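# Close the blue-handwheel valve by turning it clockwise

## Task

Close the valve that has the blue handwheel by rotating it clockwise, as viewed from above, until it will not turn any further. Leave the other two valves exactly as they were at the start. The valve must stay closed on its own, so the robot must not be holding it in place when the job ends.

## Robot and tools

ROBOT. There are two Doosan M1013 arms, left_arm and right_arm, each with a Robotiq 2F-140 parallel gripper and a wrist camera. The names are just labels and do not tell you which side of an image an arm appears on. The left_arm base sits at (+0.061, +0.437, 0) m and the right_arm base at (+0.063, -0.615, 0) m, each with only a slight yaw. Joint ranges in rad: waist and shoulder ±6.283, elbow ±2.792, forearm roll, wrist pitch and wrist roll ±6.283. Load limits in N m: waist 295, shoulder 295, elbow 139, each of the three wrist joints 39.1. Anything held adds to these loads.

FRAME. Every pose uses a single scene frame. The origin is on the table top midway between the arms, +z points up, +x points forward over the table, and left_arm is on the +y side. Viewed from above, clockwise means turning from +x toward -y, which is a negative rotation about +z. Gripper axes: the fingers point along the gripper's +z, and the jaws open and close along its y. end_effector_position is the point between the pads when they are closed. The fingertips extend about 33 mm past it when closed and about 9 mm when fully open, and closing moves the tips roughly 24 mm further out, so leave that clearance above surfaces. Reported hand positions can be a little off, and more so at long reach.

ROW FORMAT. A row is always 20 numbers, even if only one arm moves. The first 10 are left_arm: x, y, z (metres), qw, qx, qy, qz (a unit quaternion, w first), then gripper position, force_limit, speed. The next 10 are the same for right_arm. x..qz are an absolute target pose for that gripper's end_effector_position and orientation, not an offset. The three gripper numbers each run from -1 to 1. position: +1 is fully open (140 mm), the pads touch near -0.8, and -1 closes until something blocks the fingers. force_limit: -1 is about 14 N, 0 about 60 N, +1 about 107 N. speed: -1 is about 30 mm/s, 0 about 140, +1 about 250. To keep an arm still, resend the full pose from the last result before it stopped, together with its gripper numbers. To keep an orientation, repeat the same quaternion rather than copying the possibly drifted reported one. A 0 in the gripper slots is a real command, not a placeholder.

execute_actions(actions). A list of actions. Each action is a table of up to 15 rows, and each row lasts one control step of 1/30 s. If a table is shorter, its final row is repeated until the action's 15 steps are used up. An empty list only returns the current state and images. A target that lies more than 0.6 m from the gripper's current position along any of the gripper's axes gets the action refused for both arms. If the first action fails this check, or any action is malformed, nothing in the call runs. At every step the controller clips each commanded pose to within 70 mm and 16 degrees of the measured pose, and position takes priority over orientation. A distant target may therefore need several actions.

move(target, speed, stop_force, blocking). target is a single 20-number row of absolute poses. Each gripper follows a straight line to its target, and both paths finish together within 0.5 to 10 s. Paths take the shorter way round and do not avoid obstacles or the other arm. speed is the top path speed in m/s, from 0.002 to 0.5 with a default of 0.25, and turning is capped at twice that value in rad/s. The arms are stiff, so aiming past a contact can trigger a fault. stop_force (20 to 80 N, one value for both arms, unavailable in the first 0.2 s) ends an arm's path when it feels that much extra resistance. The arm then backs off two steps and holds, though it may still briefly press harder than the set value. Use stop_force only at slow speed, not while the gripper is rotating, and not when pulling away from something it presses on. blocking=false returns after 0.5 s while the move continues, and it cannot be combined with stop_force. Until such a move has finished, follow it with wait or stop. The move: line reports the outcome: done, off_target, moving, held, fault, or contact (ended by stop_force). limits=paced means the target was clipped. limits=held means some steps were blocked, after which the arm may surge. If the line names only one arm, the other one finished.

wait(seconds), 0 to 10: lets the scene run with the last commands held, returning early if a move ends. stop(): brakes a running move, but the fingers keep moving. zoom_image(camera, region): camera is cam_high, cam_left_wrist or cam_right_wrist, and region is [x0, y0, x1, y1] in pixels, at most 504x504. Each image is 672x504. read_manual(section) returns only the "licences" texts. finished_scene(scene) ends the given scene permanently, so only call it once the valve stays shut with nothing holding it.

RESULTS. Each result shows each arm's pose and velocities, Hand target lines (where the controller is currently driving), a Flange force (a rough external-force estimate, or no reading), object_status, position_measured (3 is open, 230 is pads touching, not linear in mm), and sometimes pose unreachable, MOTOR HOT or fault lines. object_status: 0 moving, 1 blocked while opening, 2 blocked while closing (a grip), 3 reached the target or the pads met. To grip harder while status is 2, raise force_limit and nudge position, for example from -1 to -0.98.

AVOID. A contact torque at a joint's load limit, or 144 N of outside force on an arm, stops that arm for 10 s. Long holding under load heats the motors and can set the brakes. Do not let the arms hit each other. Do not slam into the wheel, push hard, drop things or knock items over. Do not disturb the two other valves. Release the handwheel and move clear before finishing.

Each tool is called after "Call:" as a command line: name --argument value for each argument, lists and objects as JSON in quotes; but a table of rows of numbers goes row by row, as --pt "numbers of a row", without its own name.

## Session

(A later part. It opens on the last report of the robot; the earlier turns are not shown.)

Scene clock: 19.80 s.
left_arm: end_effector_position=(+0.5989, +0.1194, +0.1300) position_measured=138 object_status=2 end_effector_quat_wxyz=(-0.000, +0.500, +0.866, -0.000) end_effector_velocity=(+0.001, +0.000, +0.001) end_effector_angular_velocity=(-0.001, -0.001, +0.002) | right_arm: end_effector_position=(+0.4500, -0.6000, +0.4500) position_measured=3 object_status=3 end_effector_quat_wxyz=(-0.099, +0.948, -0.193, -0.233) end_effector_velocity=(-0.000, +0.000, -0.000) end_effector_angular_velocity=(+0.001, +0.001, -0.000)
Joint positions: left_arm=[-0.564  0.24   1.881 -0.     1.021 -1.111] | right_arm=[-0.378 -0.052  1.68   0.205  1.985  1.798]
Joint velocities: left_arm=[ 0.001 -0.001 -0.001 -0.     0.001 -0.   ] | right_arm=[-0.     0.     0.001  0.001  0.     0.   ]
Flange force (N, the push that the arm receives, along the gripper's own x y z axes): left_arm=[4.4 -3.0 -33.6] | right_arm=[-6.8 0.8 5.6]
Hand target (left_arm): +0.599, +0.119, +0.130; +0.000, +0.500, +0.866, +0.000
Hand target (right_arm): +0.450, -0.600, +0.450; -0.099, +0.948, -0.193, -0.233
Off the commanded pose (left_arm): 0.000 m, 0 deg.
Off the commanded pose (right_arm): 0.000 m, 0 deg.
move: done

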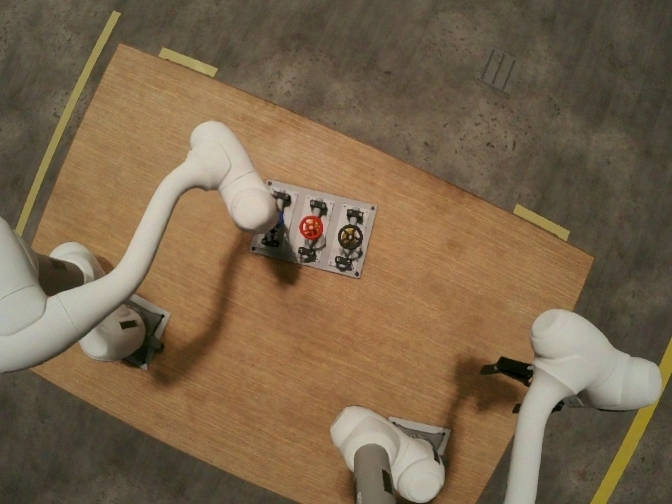

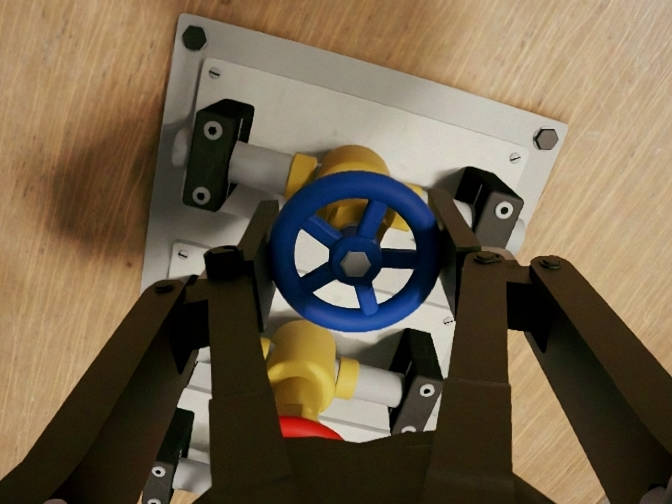

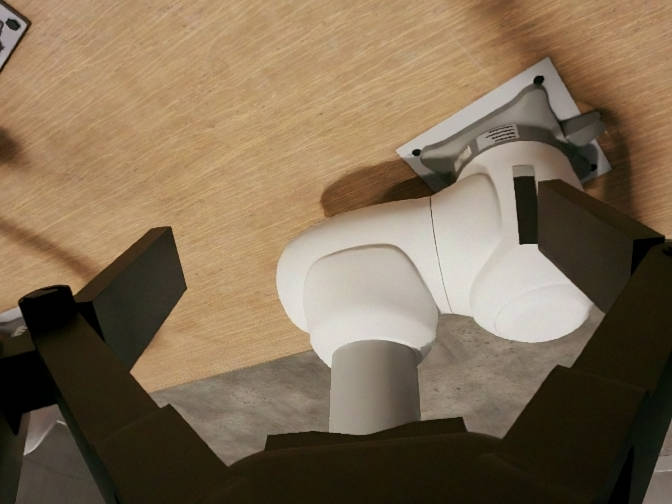

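The wheel doesn't descend, so I'll raise the gripper slightly and keep turning.

Call:
move --target '[0.599,0.1194,0.1304,0,1,0,0,-1,1,-0.6,0.45,-0.6,0.45,-0.099,0.948,-0.193,-0.233,1,0,0]' --speed 0.5

Call:
move --target '[0.599,0.1194,0.1304,0,0.5,-0.866,0,-1,1,-0.6,0.45,-0.6,0.45,-0.099,0.948,-0.193,-0.233,1,0,0]' --speed 0.5

Scene clock: 23.10 s.
left_arm: end_effector_position=(+0.5988, +0.1194, +0.1304) position_measured=138 object_status=2 end_effector_quat_wxyz=(+0.000, +1.000, -0.000, -0.000) end_effector_velocity=(+0.000, -0.001, -0.001) end_effector_angular_velocity=(+0.000, +0.001, -0.001) | right_arm: end_effector_position=(+0.4500, -0.6000, +0.4500) position_measured=3 object_status=3 end_effector_quat_wxyz=(-0.099, +0.948, -0.193, -0.233) end_effector_velocity=(-0.000, -0.000, -0.000) end_effector_angular_velocity=(-0.002, +0.001, +0.001)
Joint positions: left_arm=[-0.564  0.24   1.88  -0.     1.022  0.983] | right_arm=[-0.378 -0.052  1.68   0.205  1.985  1.798]
Joint velocities: left_arm=[-0.     0.002 -0.001 -0.    -0.     0.001] | right_arm=[ 0.     0.     0.    -0.002 -0.    -0.   ]
Flange force (N, the push that the arm receives, along the gripper's own x y z axes): left_arm=[-26.2 0.2 3.4] | right_arm=[-6.7 -2.9 7.5]
Hand target (left_arm): +0.599, +0.119, +0.130; +0.000, +1.000, -0.000, +0.000
Hand target (right_arm): +0.450, -0.600, +0.450; -0.099, +0.948, -0.193, -0.233
Off the commanded pose (left_arm): 0.000 m, 0 deg.
Off the commanded pose (right_arm): 0.000 m, 0 deg.
move: done

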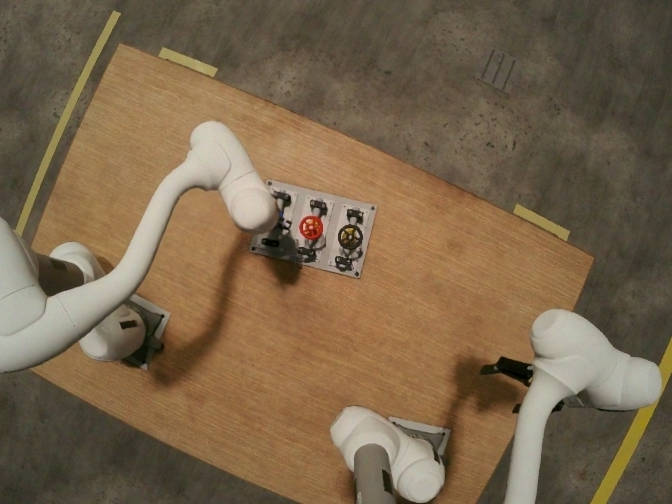

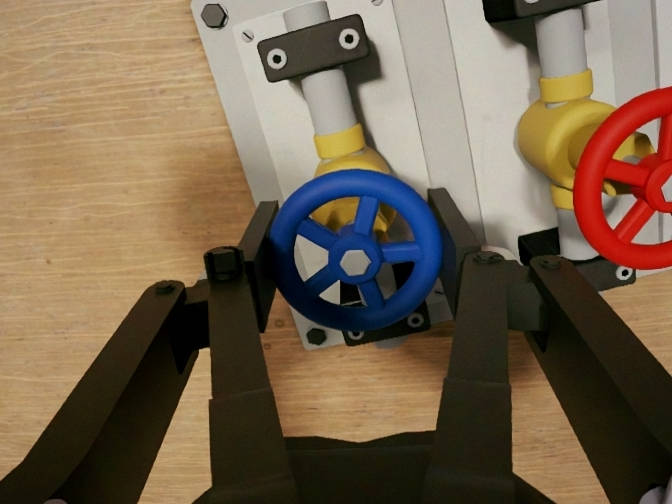

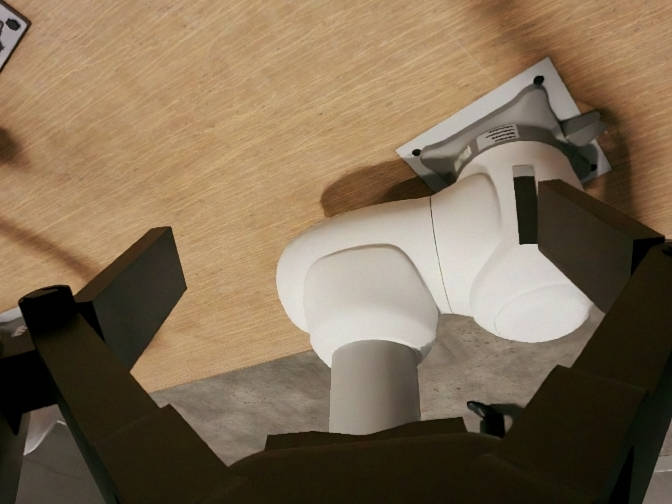

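Scene clock: 25.63 s.
left_arm: end_effector_position=(+0.5990, +0.1194, +0.1304) position_measured=138 object_status=2 end_effector_quat_wxyz=(-0.000, -0.500, +0.866, +0.000) end_effector_velocity=(+0.000, -0.001, -0.000) end_effector_angular_velocity=(-0.001, +0.000, -0.000) | right_arm: end_effector_position=(+0.4500, -0.6000, +0.4500) position_measured=3 object_status=3 end_effector_quat_wxyz=(-0.099, +0.948, -0.193, -0.233) end_effector_velocity=(-0.000, +0.000, -0.001) end_effector_angular_velocity=(+0.001, +0.001, +0.000)
Joint positions: left_arm=[-0.564  0.24   1.88   0.     1.022  3.077] | right_arm=[-0.378 -0.052  1.68   0.205  1.985  1.798]
Joint velocities: left_arm=[-0.     0.001 -0.    -0.001 -0.001  0.   ] | right_arm=[ 0.     0.     0.002  0.    -0.001 -0.   ]
Flange force (N, the push that the arm receives, along the gripper's own x y z axes): left_arm=[-1.2 -8.9 4.2] | right_arm=[-5.6 1.7 8.9]
Hand target (left_arm): +0.599, +0.119, +0.130; +0.000, -0.500, +0.866, -0.000
Hand target (right_arm): +0.450, -0.600, +0.450; -0.099, +0.948, -0.193, -0.233
Off the commanded pose (left_arm): 0.000 m, 0 deg.
Off the commanded pose (right_arm): 0.000 m, 0 deg.
move: done

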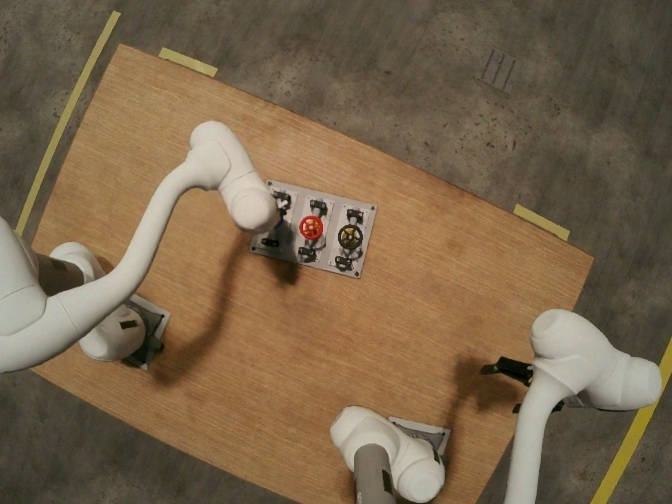

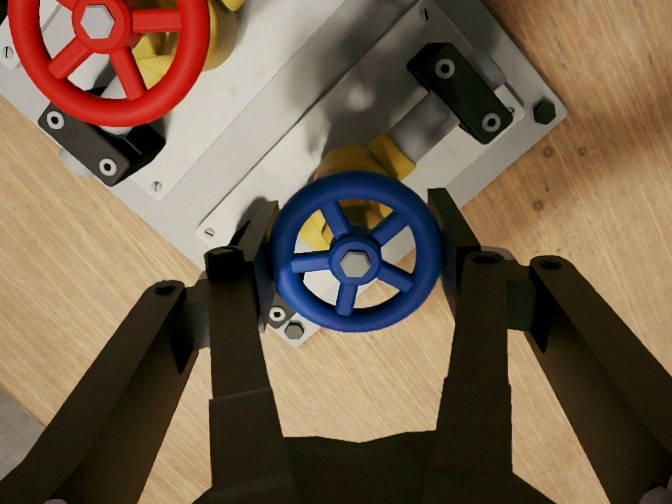

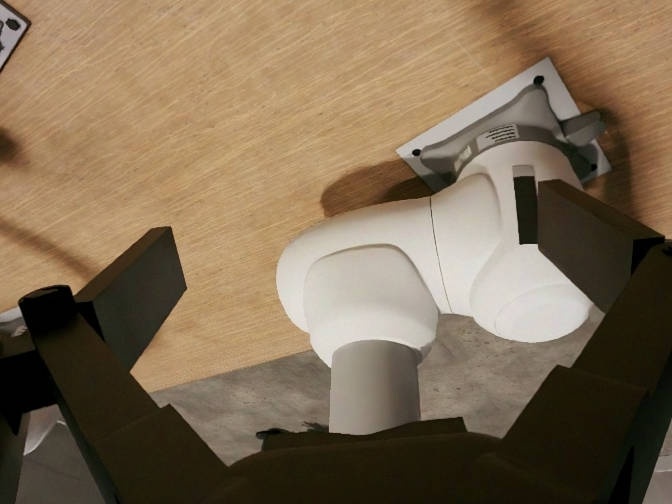

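Call:
move --target '[0.599,0.1194,0.1304,0,0.259,-0.966,0,-0.97,1,-0.6,0.45,-0.6,0.45,-0.099,0.948,-0.193,-0.233,1,0,0]' --speed 0.15

Scene clock: 28.57 s.
left_arm: end_effector_position=(+0.5990, +0.1194, +0.1304) position_measured=138 object_status=2 end_effector_quat_wxyz=(+0.000, -0.259, +0.966, +0.000) end_effector_velocity=(+0.000, +0.001, -0.000) end_effector_angular_velocity=(+0.001, -0.000, -0.001) | right_arm: end_effector_position=(+0.4500, -0.6000, +0.4500) position_measured=3 object_status=3 end_effector_quat_wxyz=(-0.099, +0.948, -0.193, -0.233) end_effector_velocity=(+0.000, +0.000, -0.000) end_effector_angular_velocity=(+0.001, +0.000, -0.000)
Joint positions: left_arm=[-0.564  0.24   1.88   0.     1.022  3.601] | right_arm=[-0.378 -0.052  1.68   0.205  1.985  1.798]
Joint velocities: left_arm=[ 0.001  0.001 -0.     0.001  0.     0.001] | right_arm=[-0.     0.     0.     0.001  0.     0.   ]
Flange force (N, the push that the arm receives, along the gripper's own x y z axes): left_arm=[1.3 -2.4 5.1] | right_arm=[-3.4 -0.5 6.1]
Hand target (left_arm): +0.599, +0.119, +0.130; +0.000, -0.259, +0.966, +0.000
Hand target (right_arm): +0.450, -0.600, +0.450; -0.099, +0.948, -0.193, -0.233
Off the commanded pose (left_arm): 0.000 m, 0 deg.
Off the commanded pose (right_arm): 0.000 m, 0 deg.
move: done

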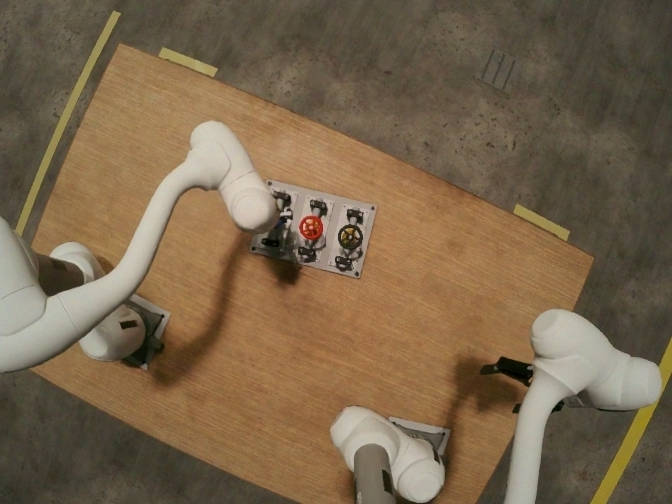

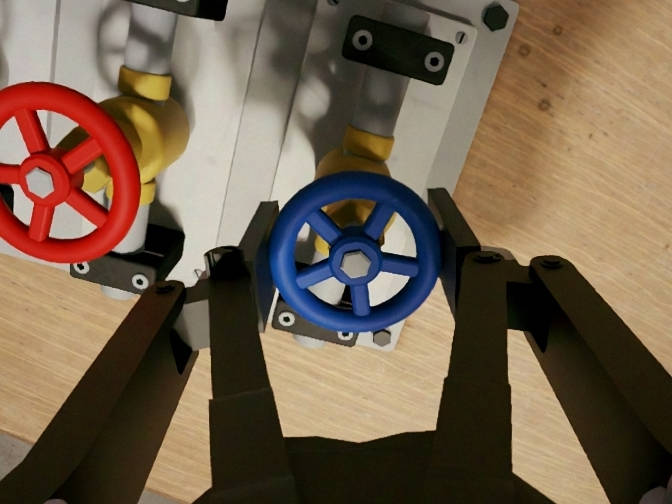

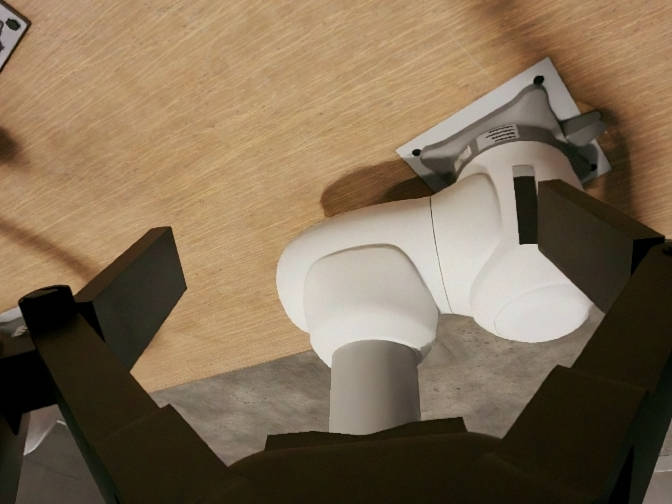

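The re-squeeze gained about 10° more, so I'll repeat it.

Call:
move --target '[0.599,0.1194,0.1304,0,0,1,0,-1,1,-0.6,0.45,-0.6,0.45,-0.099,0.948,-0.193,-0.233,1,0,0]' --speed 0.15

Call:
move --target '[0.599,0.1194,0.1304,0,0.259,0.966,0,-0.97,1,-0.6,0.45,-0.6,0.45,-0.099,0.948,-0.193,-0.233,1,0,0]' --speed 0.15

Scene clock: 31.67 s.
left_arm: end_effector_position=(+0.5989, +0.1193, +0.1304) position_measured=138 object_status=2 end_effector_quat_wxyz=(+0.000, +0.000, +1.000, +0.000) end_effector_velocity=(-0.000, -0.001, +0.001) end_effector_angular_velocity=(-0.001, -0.001, -0.001) | right_arm: end_effector_position=(+0.4500, -0.6000, +0.4500) position_measured=3 object_status=3 end_effector_quat_wxyz=(-0.099, +0.948, -0.193, -0.233) end_effector_velocity=(-0.000, +0.000, +0.000) end_effector_angular_velocity=(+0.000, +0.001, +0.000)
Joint positions: left_arm=[-0.564  0.24   1.88   0.     1.022  4.125] | right_arm=[-0.378 -0.052  1.68   0.205  1.985  1.798]
Joint velocities: left_arm=[-0.001 -0.001 -0.    -0.001 -0.001  0.   ] | right_arm=[ 0.     0.    -0.     0.     0.001  0.   ]
Flange force (N, the push that the arm receives, along the gripper's own x y z axes): left_arm=[3.1 -5.5 5.2] | right_arm=[-5.3 4.0 6.5]
Hand target (left_arm): +0.599, +0.119, +0.130; +0.000, +0.000, +1.000, +0.000
Hand target (right_arm): +0.450, -0.600, +0.450; -0.099, +0.948, -0.193, -0.233
Off the commanded pose (left_arm): 0.000 m, 0 deg.
Off the commanded pose (right_arm): 0.000 m, 0 deg.
move: done

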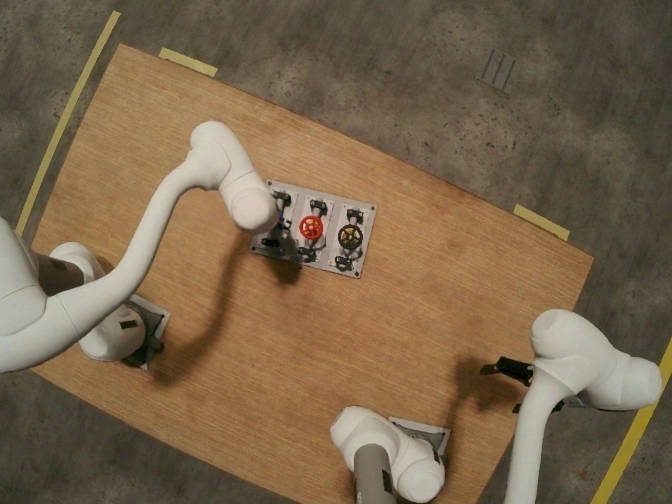

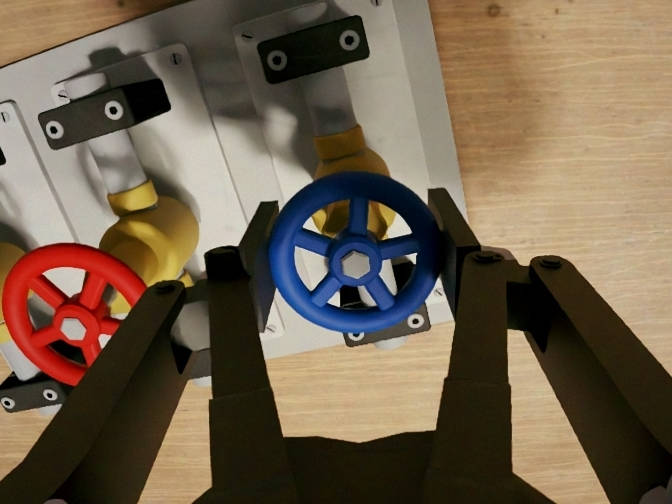

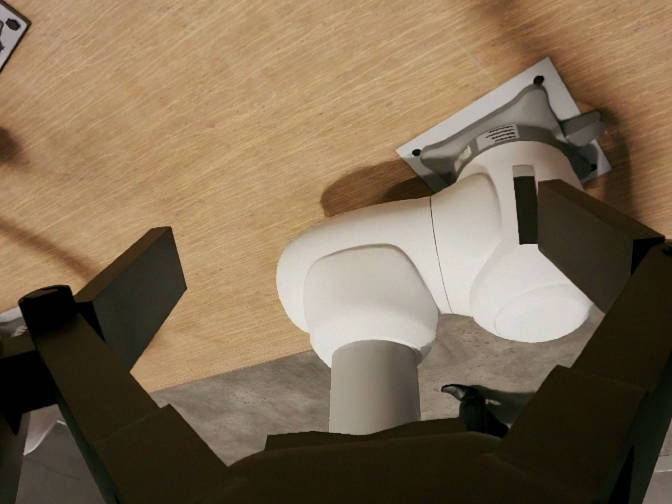

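Scene clock: 33.73 s.
left_arm: end_effector_position=(+0.5990, +0.1194, +0.1304) position_measured=138 object_status=2 end_effector_quat_wxyz=(-0.000, +0.259, +0.966, -0.000) end_effector_velocity=(+0.000, +0.000, +0.000) end_effector_angular_velocity=(-0.002, +0.001, +0.001) | right_arm: end_effector_position=(+0.4500, -0.6000, +0.4500) position_measured=3 object_status=3 end_effector_quat_wxyz=(-0.099, +0.948, -0.193, -0.233) end_effector_velocity=(-0.001, -0.000, -0.000) end_effector_angular_velocity=(-0.001, +0.002, +0.000)
Joint positions: left_arm=[-0.564  0.24   1.88  -0.     1.022  4.649] | right_arm=[-0.378 -0.052  1.68   0.205  1.985  1.798]
Joint velocities: left_arm=[ 0.002 -0.    -0.    -0.002 -0.     0.002] | right_arm=[-0.     0.     0.    -0.002  0.002 -0.   ]
Flange force (N, the push that the arm receives, along the gripper's own x y z axes): left_arm=[1.3 -4.1 3.9] | right_arm=[-5.0 2.5 6.9]
Hand target (left_arm): +0.599, +0.119, +0.130; +0.000, +0.259, +0.966, -0.000
Hand target (right_arm): +0.450, -0.600, +0.450; -0.099, +0.948, -0.193, -0.233
Off the commanded pose (left_arm): 0.000 m, 0 deg.
Off the commanded pose (right_arm): 0.000 m, 0 deg.
move: done

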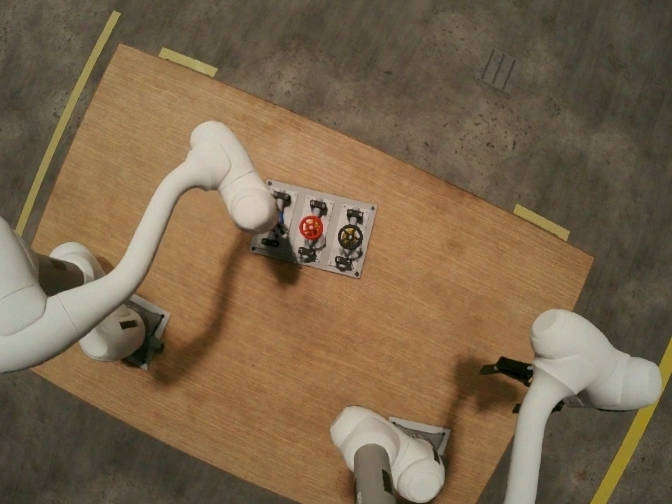

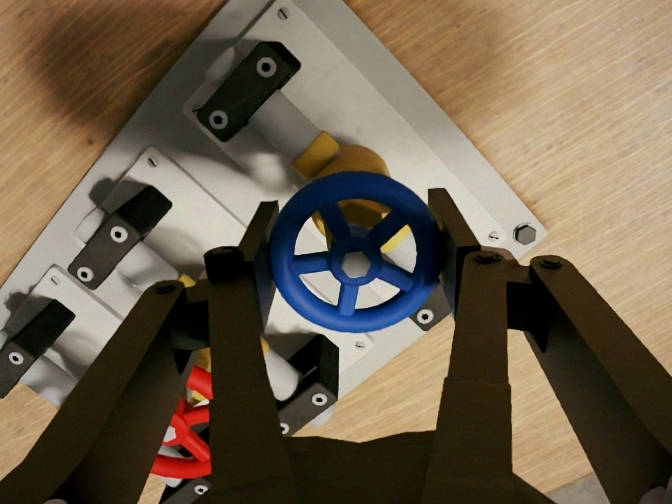

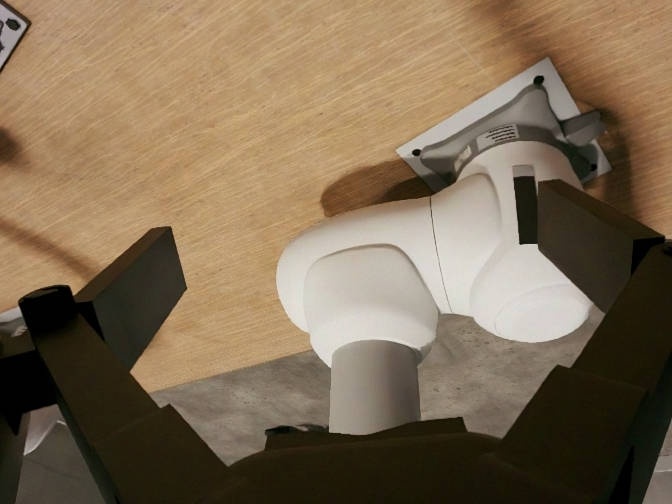

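The wheel has stalled at full grip, so I'll release it.

Call:
execute_actions --actions '[[[0.599,0.1194,0.1304,0,0.259,0.966,0,0.1,1,0,0.45,-0.6,0.45,-0.099,0.948,-0.193,-0.233,1,0,0]],[[0.599,0.1194,0.19,0,0.259,0.966,0,0.1,1,0,0.45,-0.6,0.45,-0.099,0.948,-0.193,-0.233,1,0,0]]]'

Call:
finished_scene --scene 2

Scene clock: 35.47 s.
left_arm: end_effector_position=(+0.5990, +0.1194, +0.1900) position_measured=117 object_status=3 end_effector_quat_wxyz=(-0.000, +0.259, +0.966, -0.000) end_effector_velocity=(-0.000, -0.001, -0.001) end_effector_angular_velocity=(-0.000, +0.001, -0.002) | right_arm: end_effector_position=(+0.4500, -0.6000, +0.4500) position_measured=3 object_status=3 end_effector_quat_wxyz=(-0.099, +0.948, -0.193, -0.233) end_effector_velocity=(-0.000, +0.000, -0.000) end_effector_angular_velocity=(+0.001, +0.001, -0.001)
Joint positions: left_arm=[-0.564  0.192  1.819 -0.     1.13   4.649] | right_arm=[-0.378 -0.052  1.68   0.205  1.985  1.798]
Joint velocities: left_arm=[-0.002  0.001 -0.001 -0.001 -0.     0.   ] | right_arm=[-0.     0.     0.001  0.001 -0.     0.   ]
Flange force (N, the push that the arm receives, along the gripper's own x y z axes): left_arm=[-0.4 -8.3 6.0] | right_arm=[-5.9 0.5 8.6]
Flange force at the end of the 1st action (N, along the gripper's axes at the end of the call): left_arm=[-2.9 -7.9 8.0] | right_arm=[-6.0 2.3 7.3]
Hand target (left_arm): +0.599, +0.119, +0.190; -0.000, +0.259, +0.966, -0.000
Hand target (right_arm): +0.450, -0.600, +0.450; -0.099, +0.948, -0.193, -0.233
Off the commanded pose (left_arm): 0.000 m, 0 deg.
Off the commanded pose (right_arm): 0.000 m, 0 deg.

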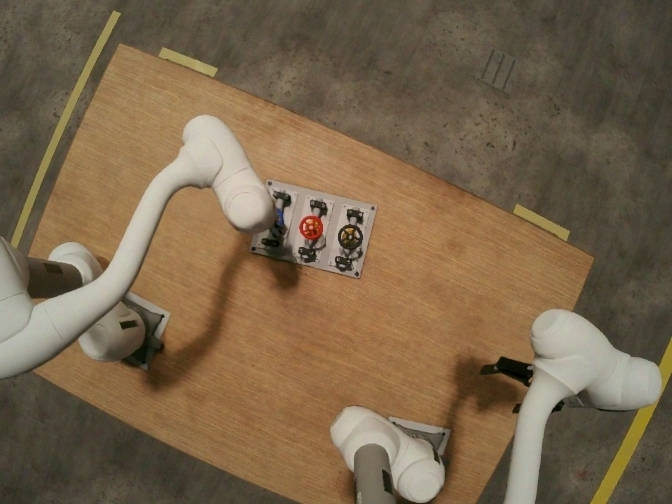

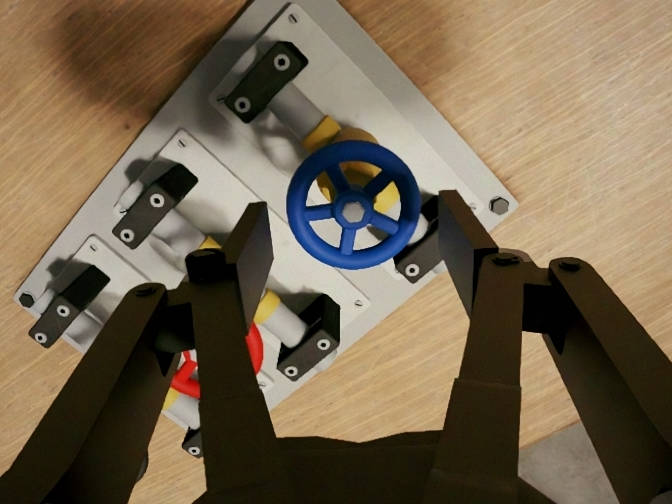

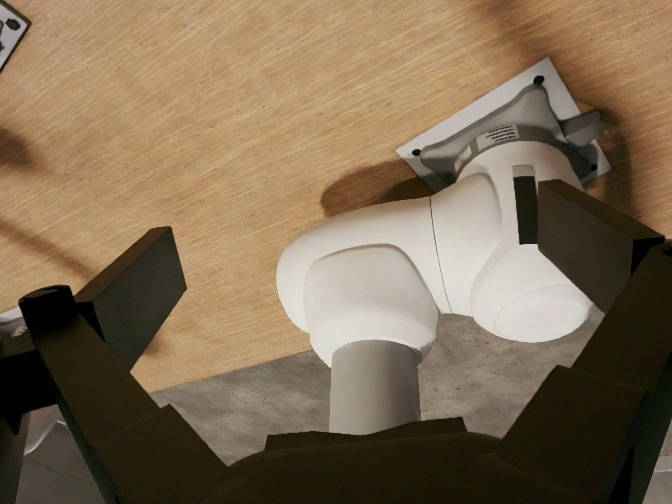

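The scene is finished: the task was done.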